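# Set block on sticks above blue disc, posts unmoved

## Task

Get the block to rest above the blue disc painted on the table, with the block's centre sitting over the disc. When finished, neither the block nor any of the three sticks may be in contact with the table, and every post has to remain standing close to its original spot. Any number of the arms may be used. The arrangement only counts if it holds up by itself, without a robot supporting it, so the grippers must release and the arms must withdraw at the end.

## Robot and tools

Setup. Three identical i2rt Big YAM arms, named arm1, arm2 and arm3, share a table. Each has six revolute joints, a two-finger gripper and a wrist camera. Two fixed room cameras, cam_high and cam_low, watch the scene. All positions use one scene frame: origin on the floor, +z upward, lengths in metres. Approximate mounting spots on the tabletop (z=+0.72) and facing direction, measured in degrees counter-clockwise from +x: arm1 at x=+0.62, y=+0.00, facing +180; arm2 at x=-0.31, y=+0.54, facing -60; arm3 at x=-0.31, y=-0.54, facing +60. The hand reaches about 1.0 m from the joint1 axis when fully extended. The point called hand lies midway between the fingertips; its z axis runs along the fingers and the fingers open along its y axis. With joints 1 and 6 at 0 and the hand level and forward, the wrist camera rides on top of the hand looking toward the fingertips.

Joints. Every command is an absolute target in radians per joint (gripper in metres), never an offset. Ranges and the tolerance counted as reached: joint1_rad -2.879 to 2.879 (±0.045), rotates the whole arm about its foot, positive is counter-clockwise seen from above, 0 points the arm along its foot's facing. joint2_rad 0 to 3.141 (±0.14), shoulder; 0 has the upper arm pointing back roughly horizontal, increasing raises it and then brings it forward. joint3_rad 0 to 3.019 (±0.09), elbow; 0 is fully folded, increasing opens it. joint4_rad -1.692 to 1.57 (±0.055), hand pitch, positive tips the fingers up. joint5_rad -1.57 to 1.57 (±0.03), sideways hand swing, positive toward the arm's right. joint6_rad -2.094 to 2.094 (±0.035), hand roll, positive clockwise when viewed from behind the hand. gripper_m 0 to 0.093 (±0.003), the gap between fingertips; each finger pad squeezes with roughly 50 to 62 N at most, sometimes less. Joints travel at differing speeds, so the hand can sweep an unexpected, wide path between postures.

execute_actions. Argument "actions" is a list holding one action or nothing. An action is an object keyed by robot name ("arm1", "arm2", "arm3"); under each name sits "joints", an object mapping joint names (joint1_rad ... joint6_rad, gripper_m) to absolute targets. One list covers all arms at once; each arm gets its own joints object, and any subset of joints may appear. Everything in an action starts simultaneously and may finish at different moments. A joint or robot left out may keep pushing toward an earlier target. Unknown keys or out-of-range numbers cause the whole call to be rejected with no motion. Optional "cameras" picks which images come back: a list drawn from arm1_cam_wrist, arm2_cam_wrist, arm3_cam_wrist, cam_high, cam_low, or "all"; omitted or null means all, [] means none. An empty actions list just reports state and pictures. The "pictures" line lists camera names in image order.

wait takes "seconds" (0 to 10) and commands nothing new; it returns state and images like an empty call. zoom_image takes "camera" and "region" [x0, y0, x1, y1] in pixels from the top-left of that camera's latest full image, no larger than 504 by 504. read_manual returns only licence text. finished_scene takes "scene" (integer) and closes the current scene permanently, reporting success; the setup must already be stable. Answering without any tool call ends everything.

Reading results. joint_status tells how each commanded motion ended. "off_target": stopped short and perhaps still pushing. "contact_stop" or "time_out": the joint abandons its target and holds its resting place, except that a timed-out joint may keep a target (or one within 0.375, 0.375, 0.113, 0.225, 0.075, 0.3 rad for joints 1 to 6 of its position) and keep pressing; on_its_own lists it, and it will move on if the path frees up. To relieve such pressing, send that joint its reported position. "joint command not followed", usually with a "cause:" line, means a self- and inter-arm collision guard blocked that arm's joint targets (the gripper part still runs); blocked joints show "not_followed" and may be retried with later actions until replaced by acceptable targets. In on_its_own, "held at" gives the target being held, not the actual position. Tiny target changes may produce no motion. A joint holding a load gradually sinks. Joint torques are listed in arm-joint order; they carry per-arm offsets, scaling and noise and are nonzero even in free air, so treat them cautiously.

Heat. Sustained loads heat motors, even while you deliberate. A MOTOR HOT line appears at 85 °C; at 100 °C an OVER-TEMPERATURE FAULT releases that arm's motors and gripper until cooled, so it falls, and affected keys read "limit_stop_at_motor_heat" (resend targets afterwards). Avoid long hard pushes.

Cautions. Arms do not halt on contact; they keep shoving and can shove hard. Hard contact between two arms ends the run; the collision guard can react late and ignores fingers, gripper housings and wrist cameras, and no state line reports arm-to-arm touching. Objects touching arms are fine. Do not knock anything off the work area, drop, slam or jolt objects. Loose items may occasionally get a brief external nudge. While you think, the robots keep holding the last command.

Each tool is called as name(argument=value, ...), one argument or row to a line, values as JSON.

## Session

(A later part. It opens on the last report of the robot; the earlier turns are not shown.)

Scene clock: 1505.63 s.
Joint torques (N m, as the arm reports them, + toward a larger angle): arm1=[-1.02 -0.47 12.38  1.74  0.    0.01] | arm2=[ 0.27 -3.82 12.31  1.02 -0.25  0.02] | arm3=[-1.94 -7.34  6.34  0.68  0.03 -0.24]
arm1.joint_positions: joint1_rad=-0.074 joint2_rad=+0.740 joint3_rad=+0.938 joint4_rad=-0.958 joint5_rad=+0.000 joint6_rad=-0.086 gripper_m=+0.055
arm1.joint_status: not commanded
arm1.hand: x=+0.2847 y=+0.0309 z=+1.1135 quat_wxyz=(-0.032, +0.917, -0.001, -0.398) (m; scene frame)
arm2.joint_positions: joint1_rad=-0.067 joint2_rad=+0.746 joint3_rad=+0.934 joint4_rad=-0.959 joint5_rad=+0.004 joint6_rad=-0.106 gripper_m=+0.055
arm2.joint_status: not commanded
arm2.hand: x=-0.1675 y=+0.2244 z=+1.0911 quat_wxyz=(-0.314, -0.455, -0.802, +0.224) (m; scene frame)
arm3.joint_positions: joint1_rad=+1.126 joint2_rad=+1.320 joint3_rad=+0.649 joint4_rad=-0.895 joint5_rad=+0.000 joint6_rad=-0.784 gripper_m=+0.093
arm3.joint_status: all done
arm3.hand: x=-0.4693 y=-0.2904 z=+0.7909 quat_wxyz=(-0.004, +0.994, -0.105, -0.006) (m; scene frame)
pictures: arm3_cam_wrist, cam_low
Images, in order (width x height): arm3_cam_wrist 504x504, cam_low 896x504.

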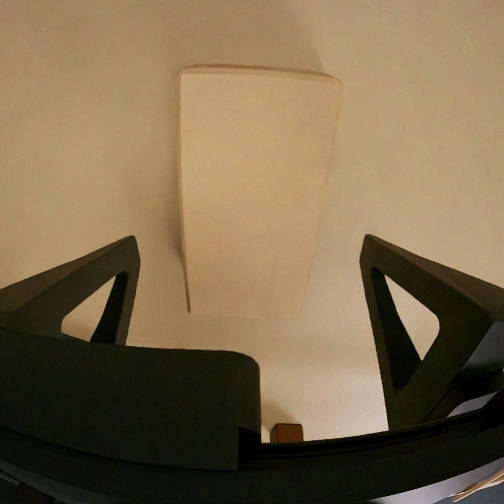

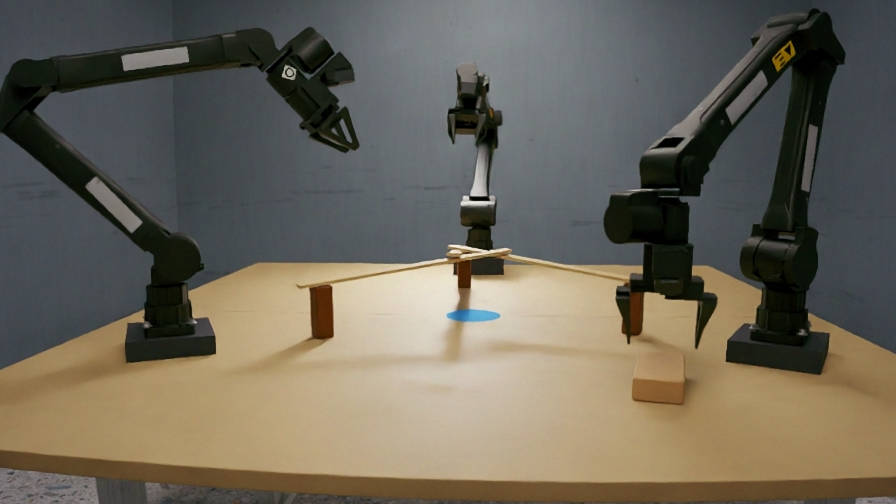

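execute_actions(
  actions=[
    {"arm3":{"joints":{"joint2_rad":1.455,"joint3_rad":0.622,"joint4_rad":-0.728,"joint6_rad":-0.805}}},
  ],
  cameras=["arm3_cam_wrist","cam_low"],
)

Scene clock: 1513.00 s.
Joint torques (N m, as the arm reports them, + toward a larger angle): arm1=[-0.97 -0.5  12.38  1.76 -0.01  0.01] | arm2=[ 0.13 -3.71 12.37  1.01 -0.24  0.02] | arm3=[-1.86 -8.37  4.92  0.59  0.04 -0.26]
arm1.joint_positions: joint1_rad=-0.074 joint2_rad=+0.740 joint3_rad=+0.938 joint4_rad=-0.958 joint5_rad=+0.000 joint6_rad=-0.086 gripper_m=+0.055
arm1.joint_status: not commanded
arm1.hand: x=+0.2847 y=+0.0309 z=+1.1135 quat_wxyz=(-0.032, +0.917, -0.001, -0.398) (m; scene frame)
arm2.joint_positions: joint1_rad=-0.067 joint2_rad=+0.746 joint3_rad=+0.934 joint4_rad=-0.959 joint5_rad=+0.004 joint6_rad=-0.106 gripper_m=+0.055
arm2.joint_status: not commanded
arm2.hand: x=-0.1675 y=+0.2244 z=+1.0911 quat_wxyz=(-0.314, -0.455, -0.802, +0.224) (m; scene frame)
arm3.joint_positions: joint1_rad=+1.126 joint2_rad=+1.462 joint3_rad=+0.623 joint4_rad=-0.738 joint5_rad=+0.000 joint6_rad=-0.789 gripper_m=+0.093
arm3.joint_status: all done
arm3.hand: x=-0.4742 y=-0.2833 z=+0.7446 quat_wxyz=(+0.000, +0.995, -0.103, -0.003) (m; scene frame)
pictures: arm3_cam_wrist, cam_low
Images, in order (width x height): arm3_cam_wrist 504x504, cam_low 896x504.

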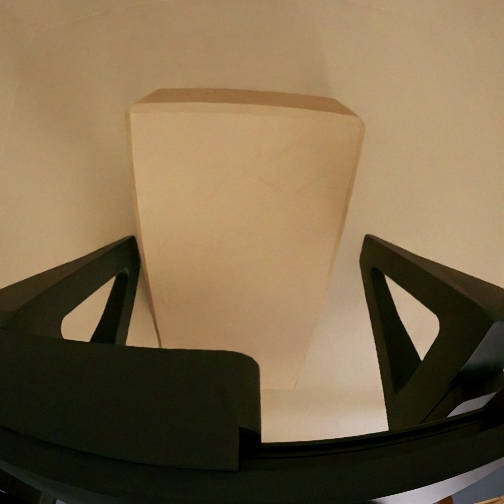

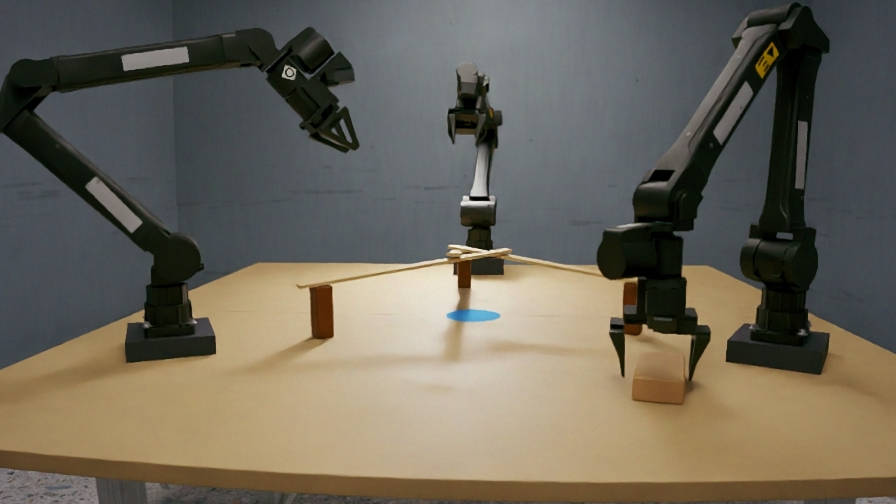

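execute_actions(
  actions=[
    {"arm3":{"joints":{"gripper_m":0.045}}},
  ],
  cameras=["arm3_cam_wrist"],
)

Scene clock: 1516.43 s.
Joint torques (N m, as the arm reports them, + toward a larger angle): arm1=[-0.9  -0.57 12.39  1.75  0.    0.01] | arm2=[-0.09 -3.66 12.31  1.   -0.23  0.01] | arm3=[-1.86 -8.69  4.95  0.54  0.09 -0.26]
arm1.joint_positions: joint1_rad=-0.074 joint2_rad=+0.740 joint3_rad=+0.938 joint4_rad=-0.958 joint5_rad=+0.000 joint6_rad=-0.086 gripper_m=+0.055
arm1.joint_status: not commanded
arm1.hand: x=+0.2847 y=+0.0309 z=+1.1135 quat_wxyz=(-0.032, +0.917, -0.001, -0.398) (m; scene frame)
arm2.joint_positions: joint1_rad=-0.067 joint2_rad=+0.746 joint3_rad=+0.934 joint4_rad=-0.959 joint5_rad=+0.004 joint6_rad=-0.106 gripper_m=+0.055
arm2.joint_status: not commanded
arm2.hand: x=-0.1675 y=+0.2244 z=+1.0911 quat_wxyz=(-0.314, -0.455, -0.802, +0.224) (m; scene frame)
arm3.joint_positions: joint1_rad=+1.126 joint2_rad=+1.462 joint3_rad=+0.622 joint4_rad=-0.737 joint5_rad=-0.001 joint6_rad=-0.790 gripper_m=+0.070
arm3.joint_status: gripper_m off_target (ended at +0.070, target +0.045)
arm3.hand: x=-0.4743 y=-0.2835 z=+0.7444 quat_wxyz=(+0.000, +0.995, -0.102, -0.003) (m; scene frame)
pictures: arm3_cam_wrist
Images, in order (width x height): arm3_cam_wrist 504x504.

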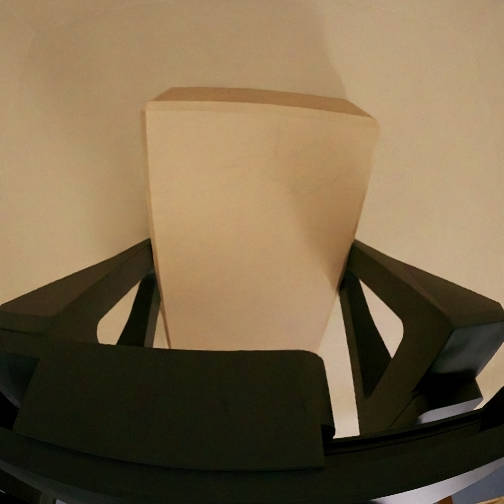

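execute_actions(
  actions=[
    {"arm1":{"joints":{"joint2_rad":0.42}},"arm2":{"joints":{"joint2_rad":0.42}},"arm3":{"joints":{"joint2_rad":1.30,"joint3_rad":0.72,"joint4_rad":-0.96}}},
  ],
  cameras=["cam_low"],
)

execute_actions(
  actions=[
    {"arm3":{"joints":{"joint1_rad":0.6,"joint2_rad":1.17,"joint3_rad":1.06,"joint4_rad":-1.39}}},
  ],
  cameras=["cam_low","cam_high"],
)

Scene clock: 1559.97 s.
Joint torques (N m, as the arm reports them, + toward a larger angle): arm1=[-0.96  4.55 11.64  2.01  0.    0.02] | arm2=[-0.08  1.17 11.68  1.25 -0.23  0.02] | arm3=[-1.55 -6.89  8.82 -0.19  0.06 -0.24]
arm1.joint_positions: joint1_rad=-0.074 joint2_rad=+0.410 joint3_rad=+0.938 joint4_rad=-0.958 joint5_rad=+0.000 joint6_rad=-0.086 gripper_m=+0.055
arm1.joint_status: all done
arm1.hand: x=+0.3712 y=+0.0240 z=+1.2045 quat_wxyz=(-0.045, +0.839, -0.001, -0.543) (m; scene frame)
arm2.joint_positions: joint1_rad=-0.067 joint2_rad=+0.420 joint3_rad=+0.934 joint4_rad=-0.959 joint5_rad=+0.004 joint6_rad=-0.106 gripper_m=+0.055
arm2.joint_status: all done
arm2.hand: x=-0.2027 y=+0.2990 z=+1.1831 quat_wxyz=(-0.432, -0.419, -0.737, +0.309) (m; scene frame)
arm3.joint_positions: joint1_rad=+1.126 joint2_rad=+1.299 joint3_rad=+0.685 joint4_rad=-0.952 joint5_rad=-0.001 joint6_rad=-0.790 gripper_m=+0.070
arm3.joint_status: all done
arm3.hand: x=-0.4719 y=-0.2866 z=+0.8077 quat_wxyz=(-0.004, +0.995, -0.102, -0.006) (m; scene frame)
pictures: cam_low
Images, in order (width x height): cam_low 896x504.

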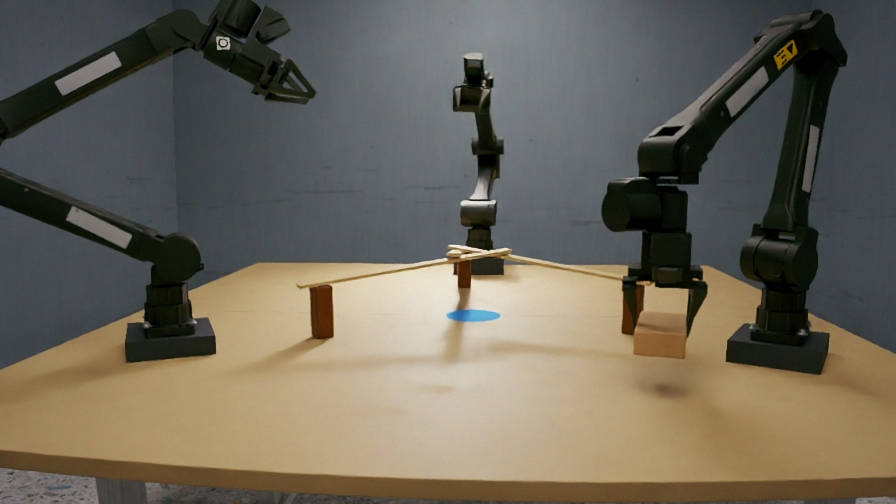

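Scene clock: 1561.10 s.
Joint torques (N m, as the arm reports them, + toward a larger angle): arm1=[-0.94  4.48 11.6   2.01  0.01  0.01] | arm2=[ 0.06  0.35 11.66  1.27 -0.25  0.03] | arm3=[-2.6  -7.38 10.24 -0.09  0.04 -0.2 ]
arm1.joint_positions: joint1_rad=-0.074 joint2_rad=+0.410 joint3_rad=+0.938 joint4_rad=-0.958 joint5_rad=+0.000 joint6_rad=-0.086 gripper_m=+0.055
arm1.joint_status: not commanded
arm1.hand: x=+0.3712 y=+0.0240 z=+1.2045 quat_wxyz=(-0.045, +0.839, -0.001, -0.543) (m; scene frame)
arm2.joint_positions: joint1_rad=-0.067 joint2_rad=+0.420 joint3_rad=+0.934 joint4_rad=-0.959 joint5_rad=+0.004 joint6_rad=-0.106 gripper_m=+0.055
arm2.joint_status: not commanded
arm2.hand: x=-0.2027 y=+0.2990 z=+1.1831 quat_wxyz=(-0.432, -0.419, -0.737, +0.309) (m; scene frame)
arm3.joint_positions: joint1_rad=+0.606 joint2_rad=+1.172 joint3_rad=+1.023 joint4_rad=-1.383 joint5_rad=+0.000 joint6_rad=-0.790 gripper_m=+0.070
arm3.joint_status: all done
arm3.hand: x=-0.3260 y=-0.2138 z=+0.9631 quat_wxyz=(-0.019, +0.935, -0.354, -0.013) (m; scene frame)
pictures: cam_high, cam_low
Images, in order (width x height): cam_high 896x504, cam_low 896x504.

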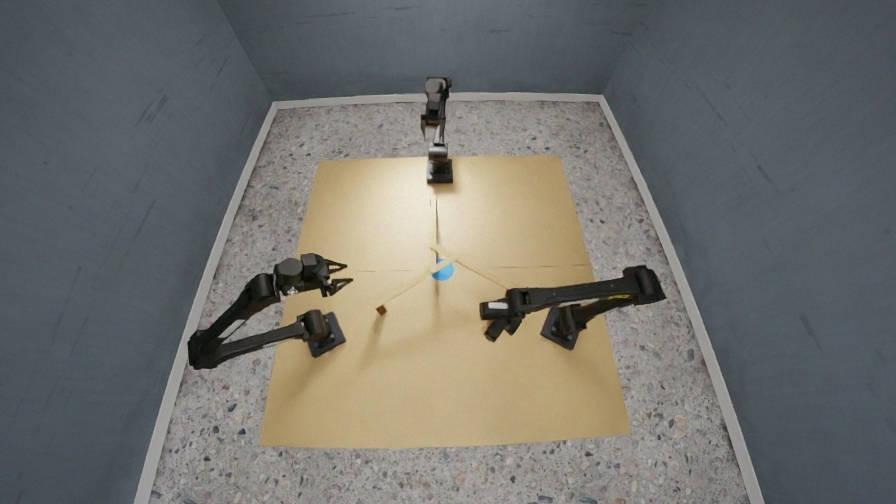

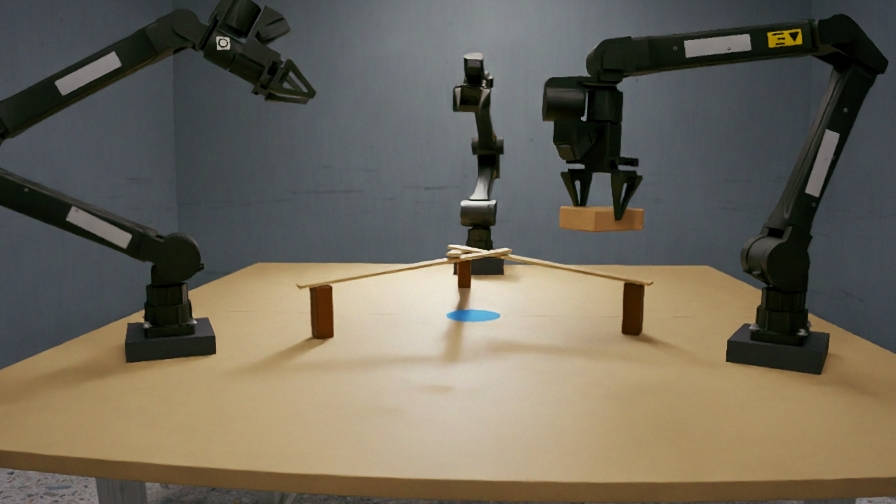

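execute_actions(
  actions=[
    {"arm3":{"joints":{"joint1_rad":0.043,"joint2_rad":1.55,"joint3_rad":1.535,"joint4_rad":-1.50,"joint6_rad":-0.012}}},
  ],
  cameras=["cam_low","cam_high"],
)

Scene clock: 1568.33 s.
Joint torques (N m, as the arm reports them, + toward a larger angle): arm1=[-1.04  4.57 11.61  2.02 -0.01  0.02] | arm2=[ 0.    0.42 11.66  1.28 -0.24  0.03] | arm3=[ -1.02 -15.08  11.55  -0.19   0.04   0.07]
arm1.joint_positions: joint1_rad=-0.074 joint2_rad=+0.410 joint3_rad=+0.938 joint4_rad=-0.958 joint5_rad=+0.000 joint6_rad=-0.086 gripper_m=+0.055
arm1.joint_status: not commanded
arm1.hand: x=+0.3712 y=+0.0240 z=+1.2045 quat_wxyz=(-0.045, +0.839, -0.001, -0.543) (m; scene frame)
arm2.joint_positions: joint1_rad=-0.067 joint2_rad=+0.420 joint3_rad=+0.934 joint4_rad=-0.959 joint5_rad=+0.004 joint6_rad=-0.106 gripper_m=+0.055
arm2.joint_status: not commanded
arm2.hand: x=-0.2027 y=+0.2990 z=+1.1831 quat_wxyz=(-0.432, -0.419, -0.737, +0.309) (m; scene frame)
arm3.joint_positions: joint1_rad=+0.030 joint2_rad=+1.573 joint3_rad=+1.477 joint4_rad=-1.492 joint5_rad=+0.001 joint6_rad=-0.029 gripper_m=+0.070
arm3.joint_status: all done
arm3.hand: x=-0.0756 y=-0.1339 z=+0.9843 quat_wxyz=(+0.010, +0.514, -0.858, +0.000) (m; scene frame)
pictures: cam_high, cam_low
Images, in order (width x height): cam_high 896x504, cam_low 896x504.

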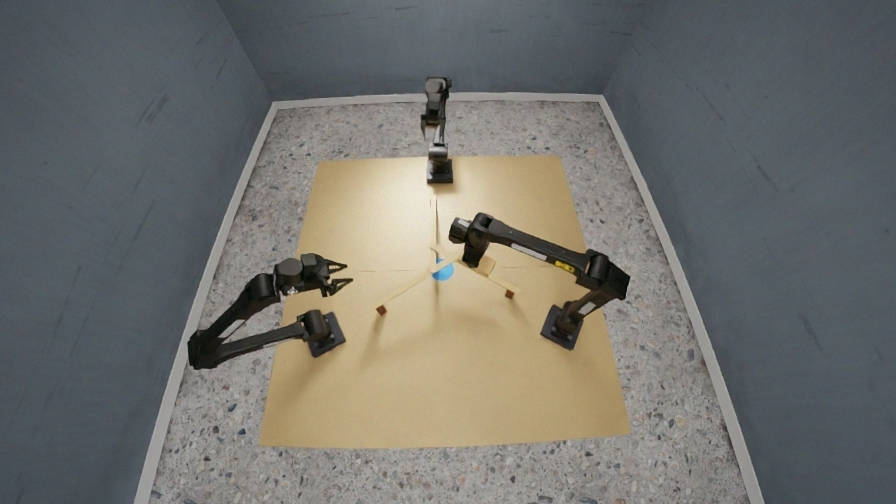

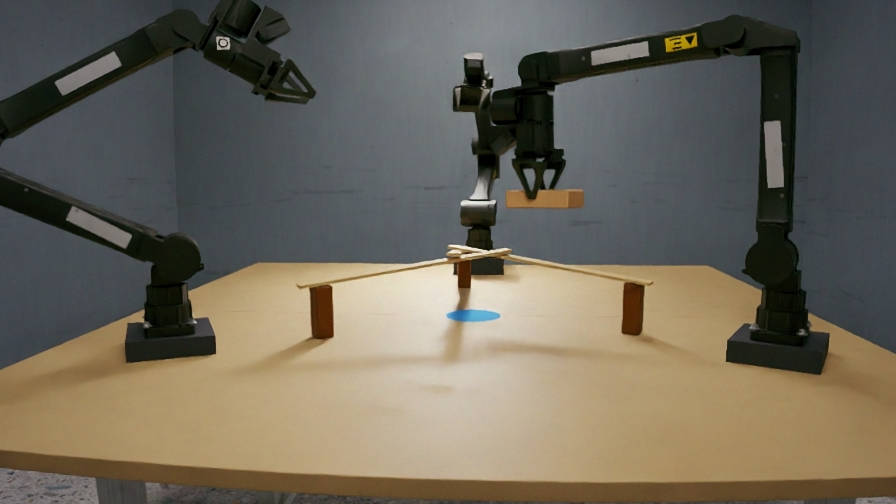

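execute_actions(
  actions=[
    {"arm3":{"joints":{"joint1_rad":0.056,"joint2_rad":1.965,"joint3_rad":2.01,"joint4_rad":-1.535,"joint6_rad":-0.012}}},
  ],
  cameras=["cam_low","cam_high","arm3_cam_wrist"],
)

Scene clock: 1577.50 s.
Joint torques (N m, as the arm reports them, + toward a larger angle): arm1=[-0.93  4.62 11.61  2.03  0.    0.01] | arm2=[ 0.07  0.57 11.61  1.3  -0.24  0.03] | arm3=[ -1.08 -22.25  11.97   0.     0.03   0.09]
arm1.joint_positions: joint1_rad=-0.074 joint2_rad=+0.410 joint3_rad=+0.938 joint4_rad=-0.958 joint5_rad=+0.000 joint6_rad=-0.086 gripper_m=+0.055
arm1.joint_status: not commanded
arm1.hand: x=+0.3712 y=+0.0240 z=+1.2045 quat_wxyz=(-0.045, +0.839, -0.001, -0.543) (m; scene frame)
arm2.joint_positions: joint1_rad=-0.067 joint2_rad=+0.420 joint3_rad=+0.934 joint4_rad=-0.959 joint5_rad=+0.004 joint6_rad=-0.106 gripper_m=+0.055
arm2.joint_status: not commanded
arm2.hand: x=-0.2027 y=+0.2990 z=+1.1831 quat_wxyz=(-0.432, -0.419, -0.737, +0.309) (m; scene frame)
arm3.joint_positions: joint1_rad=+0.043 joint2_rad=+1.995 joint3_rad=+1.950 joint4_rad=-1.533 joint5_rad=+0.001 joint6_rad=-0.029 gripper_m=+0.070
arm3.joint_status: all done
arm3.hand: x=-0.0071 y=+0.0029 z=+0.9424 quat_wxyz=(+0.005, +0.519, -0.854, -0.002) (m; scene frame)
pictures: arm3_cam_wrist, cam_high, cam_low
Images, in order (width x height): arm3_cam_wrist 504x504, cam_high 896x504, cam_low 896x504.

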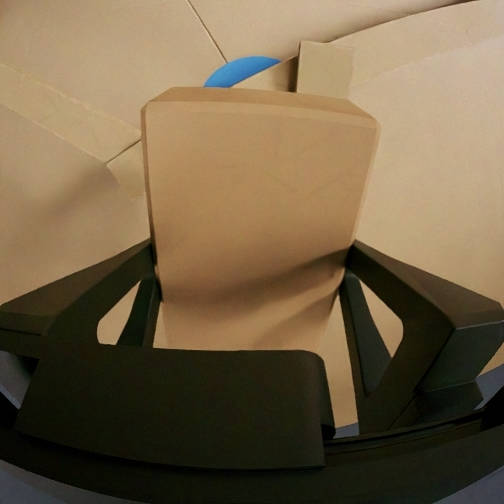

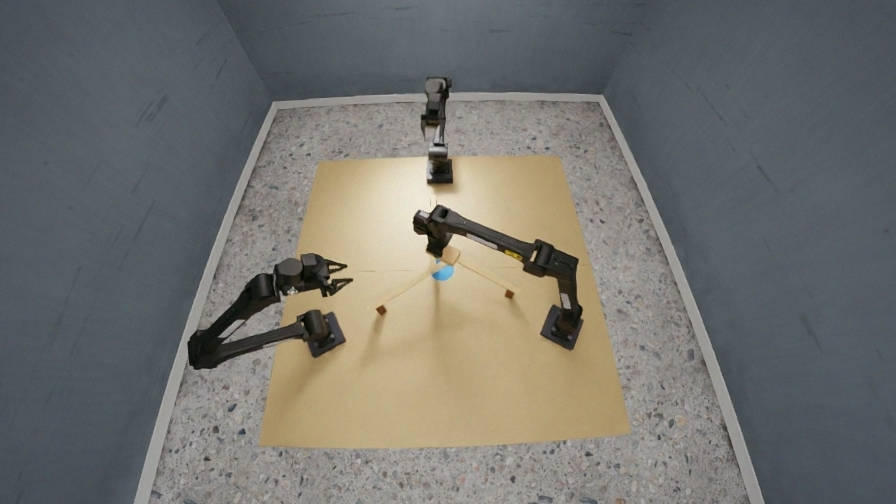

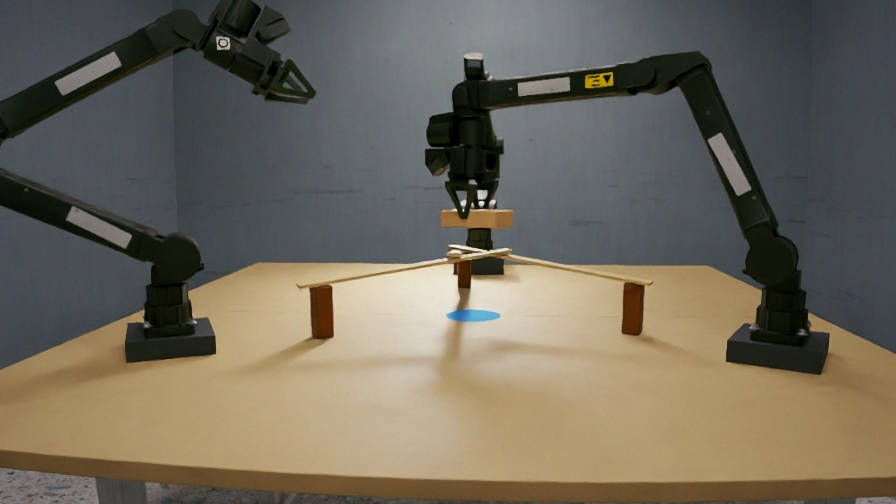

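execute_actions(
  actions=[
    {"arm3":{"joints":{"joint3_rad":1.875,"joint4_rad":-1.415}}},
  ],
  cameras=["cam_low","arm3_cam_wrist"],
)

zoom_image(
  camera="cam_low",
  region=[410, 190, 550, 280],
)

Scene clock: 1596.20 s.
Joint torques (N m, as the arm reports them, + toward a larger angle): arm1=[-0.94  4.46 11.6   2.01  0.    0.02] | arm2=[ 0.09  0.34 11.58  1.25 -0.23  0.03] | arm3=[ -1.12 -21.05   8.24   0.58   0.04   0.07]
arm1.joint_positions: joint1_rad=-0.074 joint2_rad=+0.410 joint3_rad=+0.938 joint4_rad=-0.958 joint5_rad=+0.000 joint6_rad=-0.086 gripper_m=+0.055
arm1.joint_status: not commanded
arm1.hand: x=+0.3712 y=+0.0240 z=+1.2045 quat_wxyz=(-0.045, +0.839, -0.001, -0.543) (m; scene frame)
arm2.joint_positions: joint1_rad=-0.067 joint2_rad=+0.420 joint3_rad=+0.934 joint4_rad=-0.959 joint5_rad=+0.004 joint6_rad=-0.106 gripper_m=+0.055
arm2.joint_status: not commanded
arm2.hand: x=-0.2027 y=+0.2990 z=+1.1831 quat_wxyz=(-0.432, -0.419, -0.737, +0.309) (m; scene frame)
arm3.joint_positions: joint1_rad=+0.043 joint2_rad=+1.986 joint3_rad=+1.863 joint4_rad=-1.424 joint5_rad=+0.001 joint6_rad=-0.029 gripper_m=+0.070
arm3.joint_status: all done
arm3.hand: x=-0.0062 y=+0.0051 z=+0.9143 quat_wxyz=(-0.008, +0.519, -0.854, -0.010) (m; scene frame)
pictures: arm3_cam_wrist, cam_low
Images, in order (width x height): arm3_cam_wrist 504x504, cam_low 896x504.

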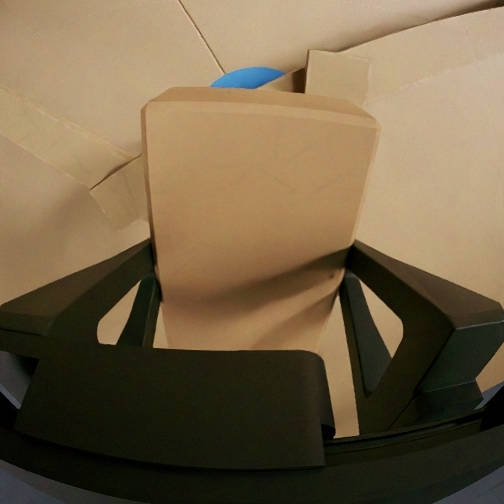

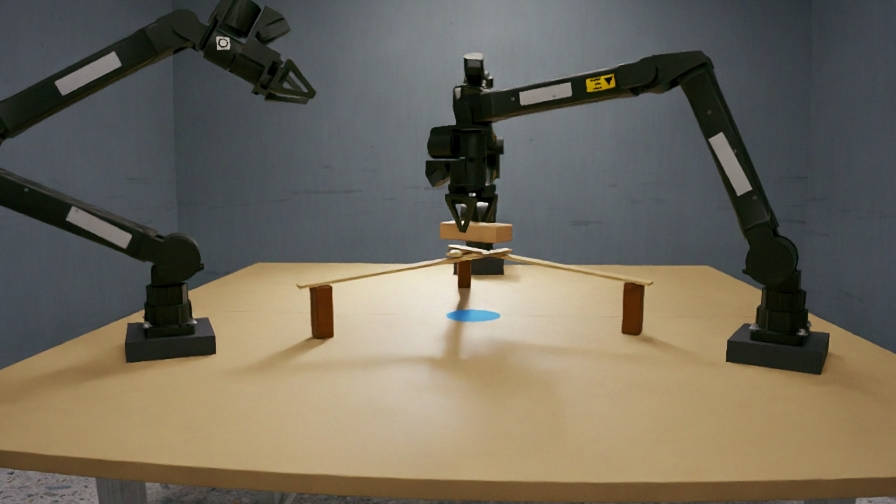

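Region (410, 190, 550, 280) of cam_low's 896x504 image, scaled by 3.600, with more detail than that image has; it fills the top 324 rows of this view, and the rest is white.

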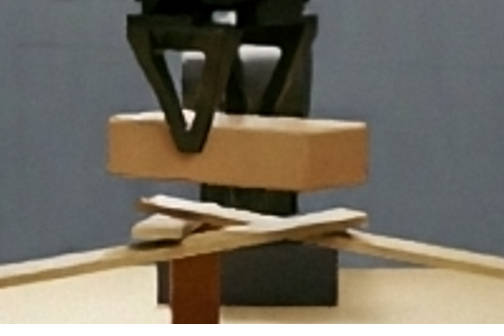

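execute_actions(
  actions=[
    {"arm3":{"joints":{"joint2_rad":1.985}}},
  ],
  cameras=["cam_low"],
)

zoom_image(
  camera="cam_low",
  region=[410, 190, 550, 280],
)

Scene clock: 1613.30 s.
Joint torques (N m, as the arm reports them, + toward a larger angle): arm1=[-1.07  4.56 11.61  2.02  0.    0.02] | arm2=[-0.01  0.43 11.67  1.27 -0.25  0.03] | arm3=[ -1.13 -19.67   8.32   0.58   0.05   0.08]
arm1.joint_positions: joint1_rad=-0.074 joint2_rad=+0.410 joint3_rad=+0.938 joint4_rad=-0.958 joint5_rad=+0.000 joint6_rad=-0.086 gripper_m=+0.055
arm1.joint_status: not commanded
arm1.hand: x=+0.3712 y=+0.0240 z=+1.2045 quat_wxyz=(-0.045, +0.839, -0.001, -0.543) (m; scene frame)
arm2.joint_positions: joint1_rad=-0.067 joint2_rad=+0.420 joint3_rad=+0.934 joint4_rad=-0.959 joint5_rad=+0.004 joint6_rad=-0.106 gripper_m=+0.055
arm2.joint_status: not commanded
arm2.hand: x=-0.2027 y=+0.2990 z=+1.1831 quat_wxyz=(-0.432, -0.419, -0.737, +0.309) (m; scene frame)
arm3.joint_positions: joint1_rad=+0.043 joint2_rad=+1.986 joint3_rad=+1.863 joint4_rad=-1.424 joint5_rad=+0.001 joint6_rad=-0.029 gripper_m=+0.070
arm3.joint_status: all done
arm3.hand: x=-0.0062 y=+0.0051 z=+0.9143 quat_wxyz=(-0.008, +0.519, -0.854, -0.010) (m; scene frame)
pictures: cam_low
Images, in order (width x height): cam_low 896x504.

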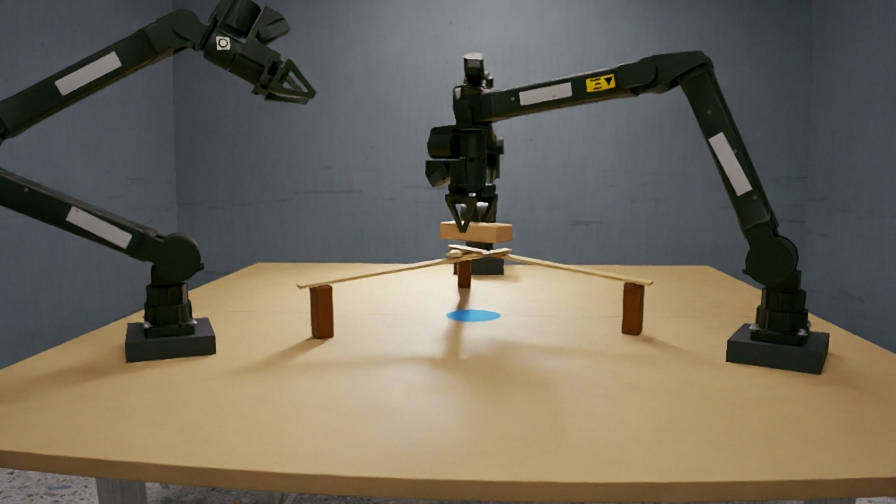

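Region (410, 190, 550, 280) of cam_low's 896x504 image, scaled by 3.600, with more detail than that image has; it fills the top 324 rows of this view, and the rest is white.

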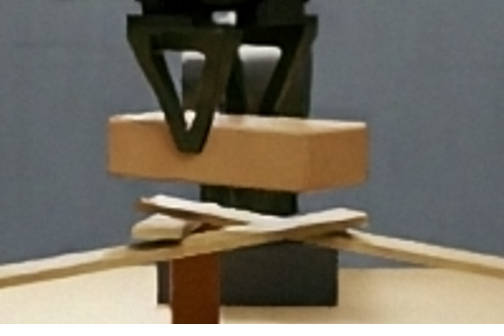

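execute_actions(
  actions=[
    {"arm3":{"joints":{"joint2_rad":2.010}}},
  ],
  cameras=["cam_low"],
)

zoom_image(
  camera="cam_low",
  region=[410, 190, 550, 280],
)

Scene clock: 1619.80 s.
Joint torques (N m, as the arm reports them, + toward a larger angle): arm1=[-1.    4.64 11.62  2.    0.    0.02] | arm2=[ 0.06  0.31 11.66  1.22 -0.24  0.04] | arm3=[ -1.43 -20.59   8.34   0.44   0.04   0.06]
arm1.joint_positions: joint1_rad=-0.074 joint2_rad=+0.410 joint3_rad=+0.938 joint4_rad=-0.958 joint5_rad=+0.000 joint6_rad=-0.086 gripper_m=+0.055
arm1.joint_status: not commanded
arm1.hand: x=+0.3712 y=+0.0240 z=+1.2045 quat_wxyz=(-0.045, +0.839, -0.001, -0.543) (m; scene frame)
arm2.joint_positions: joint1_rad=-0.067 joint2_rad=+0.420 joint3_rad=+0.934 joint4_rad=-0.959 joint5_rad=+0.004 joint6_rad=-0.106 gripper_m=+0.055
arm2.joint_status: not commanded
arm2.hand: x=-0.2027 y=+0.2990 z=+1.1831 quat_wxyz=(-0.432, -0.419, -0.737, +0.309) (m; scene frame)
arm3.joint_positions: joint1_rad=+0.043 joint2_rad=+2.021 joint3_rad=+1.863 joint4_rad=-1.423 joint5_rad=+0.001 joint6_rad=-0.028 gripper_m=+0.070
arm3.joint_status: all done
arm3.hand: x=-0.0060 y=+0.0059 z=+0.8935 quat_wxyz=(+0.007, +0.519, -0.855, -0.001) (m; scene frame)
pictures: cam_low
Images, in order (width x height): cam_low 896x504.

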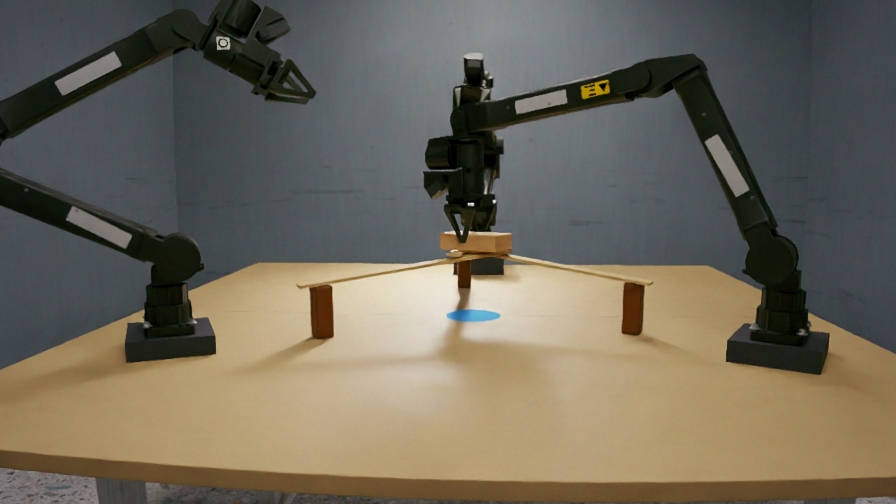

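Region (410, 190, 550, 280) of cam_low's 896x504 image, scaled by 3.600, with more detail than that image has; it fills the top 324 rows of this view, and the rest is white.

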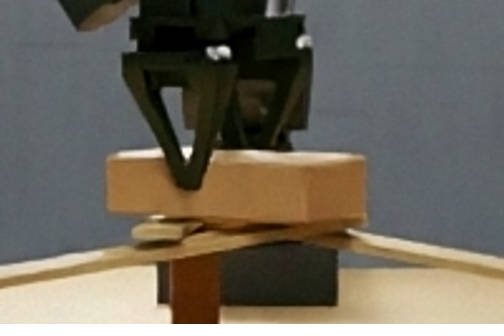

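zoom_image(
  camera="cam_low",
  region=[435, 225, 520, 270],
)

Region (435, 225, 520, 270) of cam_low's 896x504 image, scaled by 5.929, with more detail than that image has; it fills the top 267 rows of this view, and the rest is white.

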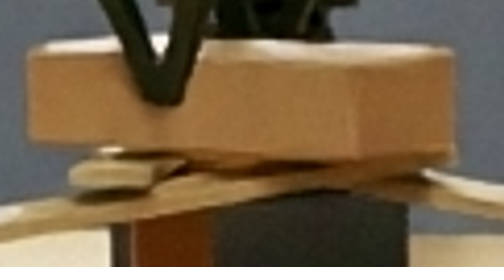

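execute_actions(
  actions=[
    {"arm3":{"joints":{"gripper_m":0.088}}},
  ],
  cameras=["cam_low","arm3_cam_wrist","cam_high"],
)

zoom_image(
  camera="cam_low",
  region=[410, 190, 550, 280],
)

Scene clock: 1626.13 s.
Joint torques (N m, as the arm reports them, + toward a larger angle): arm1=[-0.92  4.4  11.63  2.03  0.    0.01] | arm2=[ 0.05  0.5  11.63  1.27 -0.24  0.03] | arm3=[ -1.04 -20.42   8.2    0.49   0.04   0.08]
arm1.joint_positions: joint1_rad=-0.074 joint2_rad=+0.410 joint3_rad=+0.938 joint4_rad=-0.958 joint5_rad=+0.000 joint6_rad=-0.086 gripper_m=+0.055
arm1.joint_status: not commanded
arm1.hand: x=+0.3712 y=+0.0240 z=+1.2045 quat_wxyz=(-0.045, +0.839, -0.001, -0.543) (m; scene frame)
arm2.joint_positions: joint1_rad=-0.067 joint2_rad=+0.420 joint3_rad=+0.934 joint4_rad=-0.959 joint5_rad=+0.004 joint6_rad=-0.106 gripper_m=+0.055
arm2.joint_status: not commanded
arm2.hand: x=-0.2027 y=+0.2990 z=+1.1831 quat_wxyz=(-0.432, -0.419, -0.737, +0.309) (m; scene frame)
arm3.joint_positions: joint1_rad=+0.043 joint2_rad=+2.021 joint3_rad=+1.863 joint4_rad=-1.423 joint5_rad=+0.001 joint6_rad=-0.028 gripper_m=+0.088
arm3.joint_status: all done
arm3.hand: x=-0.0060 y=+0.0059 z=+0.8937 quat_wxyz=(+0.006, +0.519, -0.855, -0.002) (m; scene frame)
pictures: arm3_cam_wrist, cam_high, cam_low
Images, in order (width x height): arm3_cam_wrist 504x504, cam_high 896x504, cam_low 896x504.

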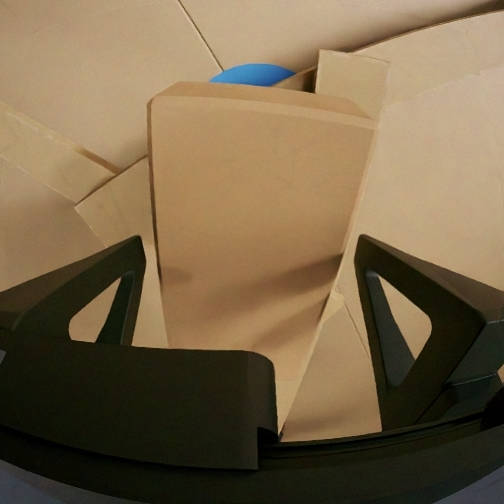

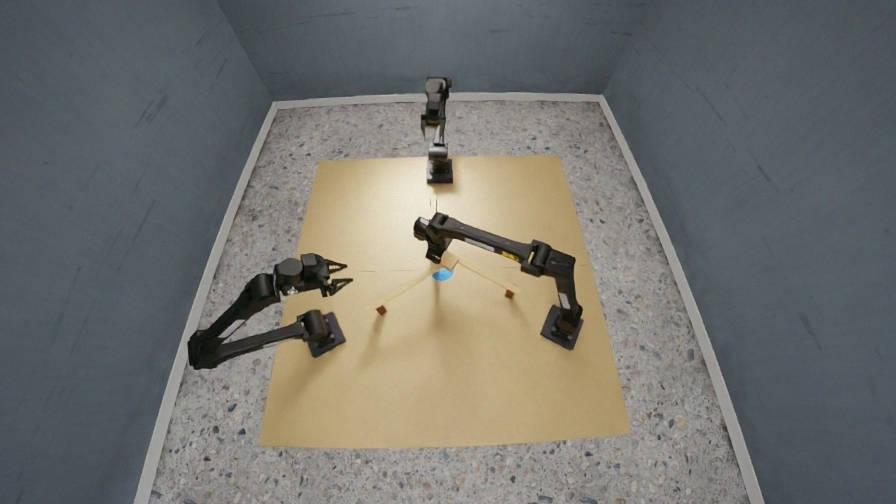

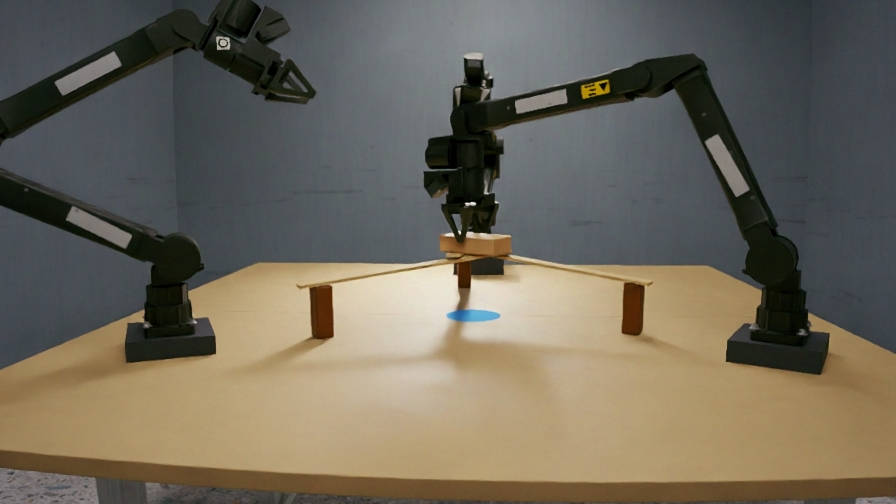

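Region (410, 190, 550, 280) of cam_low's 896x504 image, scaled by 3.600, with more detail than that image has; it fills the top 324 rows of this view, and the rest is white.

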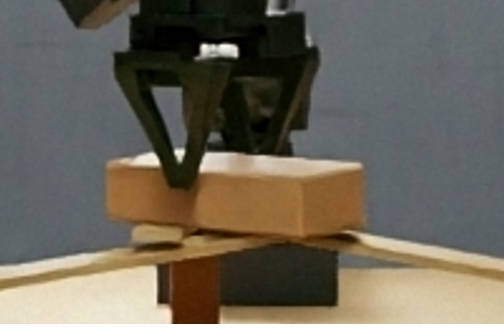

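execute_actions(
  actions=[
    {"arm3":{"joints":{"joint2_rad":1.90}}},
  ],
  cameras=["cam_low"],
)

execute_actions(
  actions=[
    {"arm3":{"joints":{"joint2_rad":1.0}}},
  ],
  cameras=["cam_low","cam_high"],
)

Scene clock: 1629.63 s.
Joint torques (N m, as the arm reports them, + toward a larger angle): arm1=[-1.12  4.46 11.63  2.03  0.    0.02] | arm2=[-0.18  0.53 11.68  1.29 -0.23  0.03] | arm3=[ -1.32 -17.32   8.61   0.77   0.05   0.07]
arm1.joint_positions: joint1_rad=-0.074 joint2_rad=+0.410 joint3_rad=+0.938 joint4_rad=-0.958 joint5_rad=+0.000 joint6_rad=-0.086 gripper_m=+0.055
arm1.joint_status: not commanded
arm1.hand: x=+0.3712 y=+0.0240 z=+1.2045 quat_wxyz=(-0.045, +0.839, -0.001, -0.543) (m; scene frame)
arm2.joint_positions: joint1_rad=-0.067 joint2_rad=+0.420 joint3_rad=+0.934 joint4_rad=-0.959 joint5_rad=+0.004 joint6_rad=-0.106 gripper_m=+0.055
arm2.joint_status: not commanded
arm2.hand: x=-0.2027 y=+0.2990 z=+1.1831 quat_wxyz=(-0.432, -0.419, -0.737, +0.309) (m; scene frame)
arm3.joint_positions: joint1_rad=+0.043 joint2_rad=+1.888 joint3_rad=+1.863 joint4_rad=-1.423 joint5_rad=+0.001 joint6_rad=-0.028 gripper_m=+0.088
arm3.joint_status: all done
arm3.hand: x=-0.0082 y=+0.0002 z=+0.9732 quat_wxyz=(-0.051, +0.518, -0.853, -0.034) (m; scene frame)
pictures: cam_low
Images, in order (width x height): cam_low 896x504.

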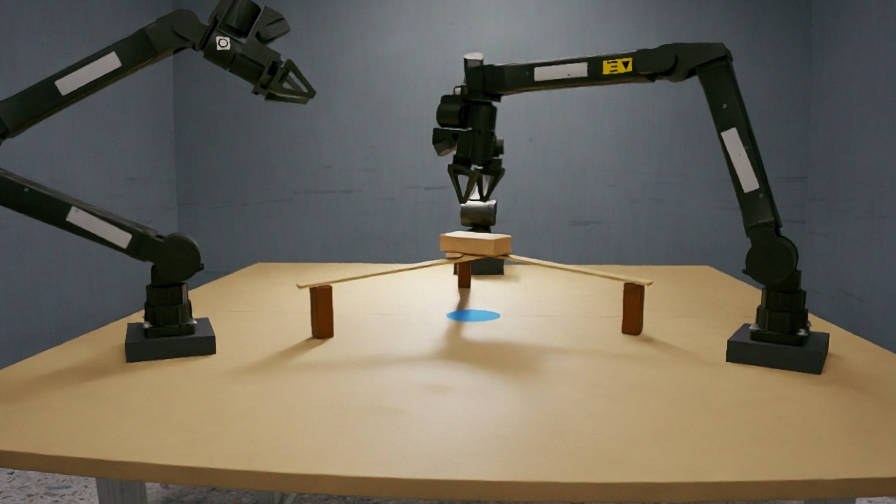

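Scene clock: 1631.73 s.
Joint torques (N m, as the arm reports them, + toward a larger angle): arm1=[-0.97  4.58 11.6   2.05  0.    0.02] | arm2=[ 0.1   0.4  11.66  1.26 -0.23  0.03] | arm3=[-1.44 -2.21  6.18  1.89  0.05  0.06]
arm1.joint_positions: joint1_rad=-0.074 joint2_rad=+0.410 joint3_rad=+0.938 joint4_rad=-0.958 joint5_rad=+0.000 joint6_rad=-0.086 gripper_m=+0.055
arm1.joint_status: not commanded
arm1.hand: x=+0.3712 y=+0.0240 z=+1.2045 quat_wxyz=(-0.045, +0.839, -0.001, -0.543) (m; scene frame)
arm2.joint_positions: joint1_rad=-0.067 joint2_rad=+0.420 joint3_rad=+0.934 joint4_rad=-0.959 joint5_rad=+0.004 joint6_rad=-0.106 gripper_m=+0.055
arm2.joint_status: not commanded
arm2.hand: x=-0.2027 y=+0.2990 z=+1.1831 quat_wxyz=(-0.432, -0.419, -0.737, +0.309) (m; scene frame)
arm3.joint_positions: joint1_rad=+0.043 joint2_rad=+1.003 joint3_rad=+1.871 joint4_rad=-1.418 joint5_rad=+0.001 joint6_rad=-0.028 gripper_m=+0.088
arm3.joint_status: all done
arm3.hand: x=-0.1423 y=-0.2507 z=+1.4066 quat_wxyz=(-0.423, +0.450, -0.747, -0.245) (m; scene frame)
pictures: cam_high, cam_low
Images, in order (width x height): cam_high 896x504, cam_low 896x504.

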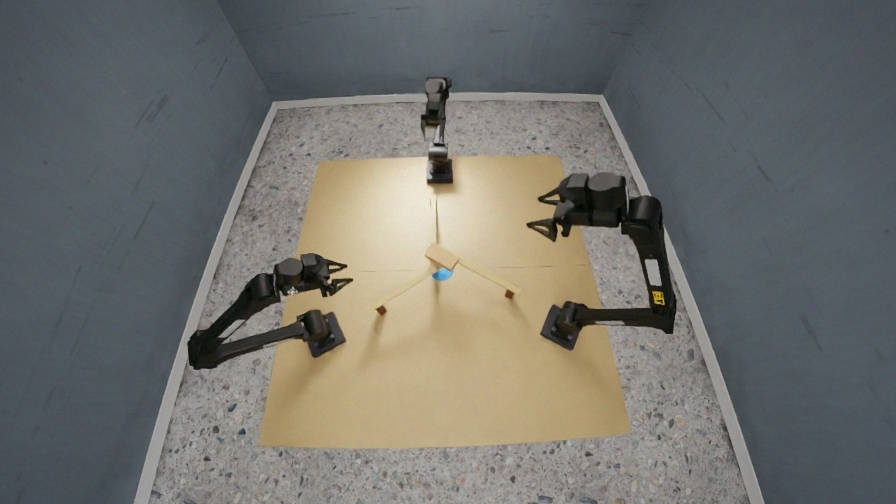

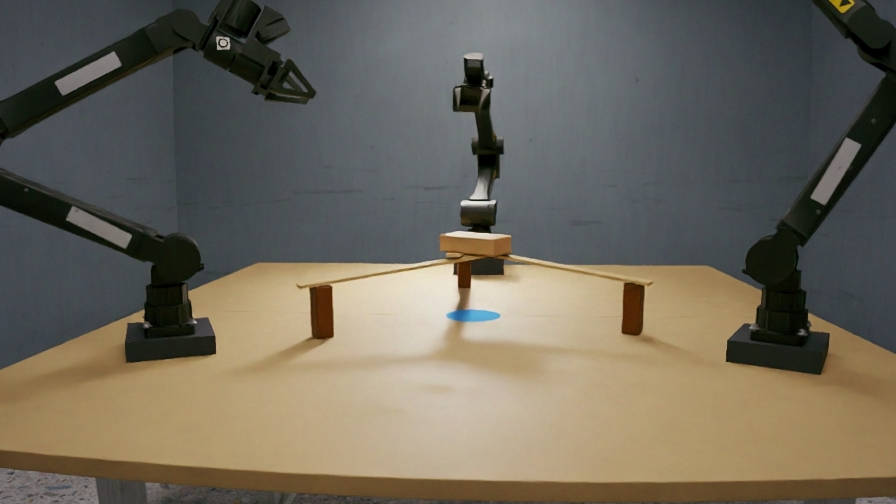

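zoom_image(
  camera="cam_low",
  region=[280, 210, 680, 350],
)

finished_scene(
  scene=1,
)

Region (280, 210, 680, 350) of cam_low's 896x504 image, scaled by 1.260, with more detail than that image has; it fills the top 176 rows of this view, and the rest is white.

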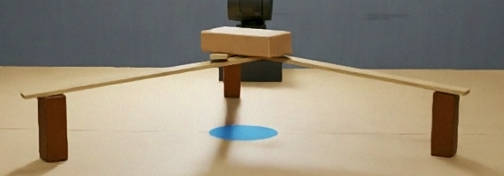

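The scene is finished: the task was done.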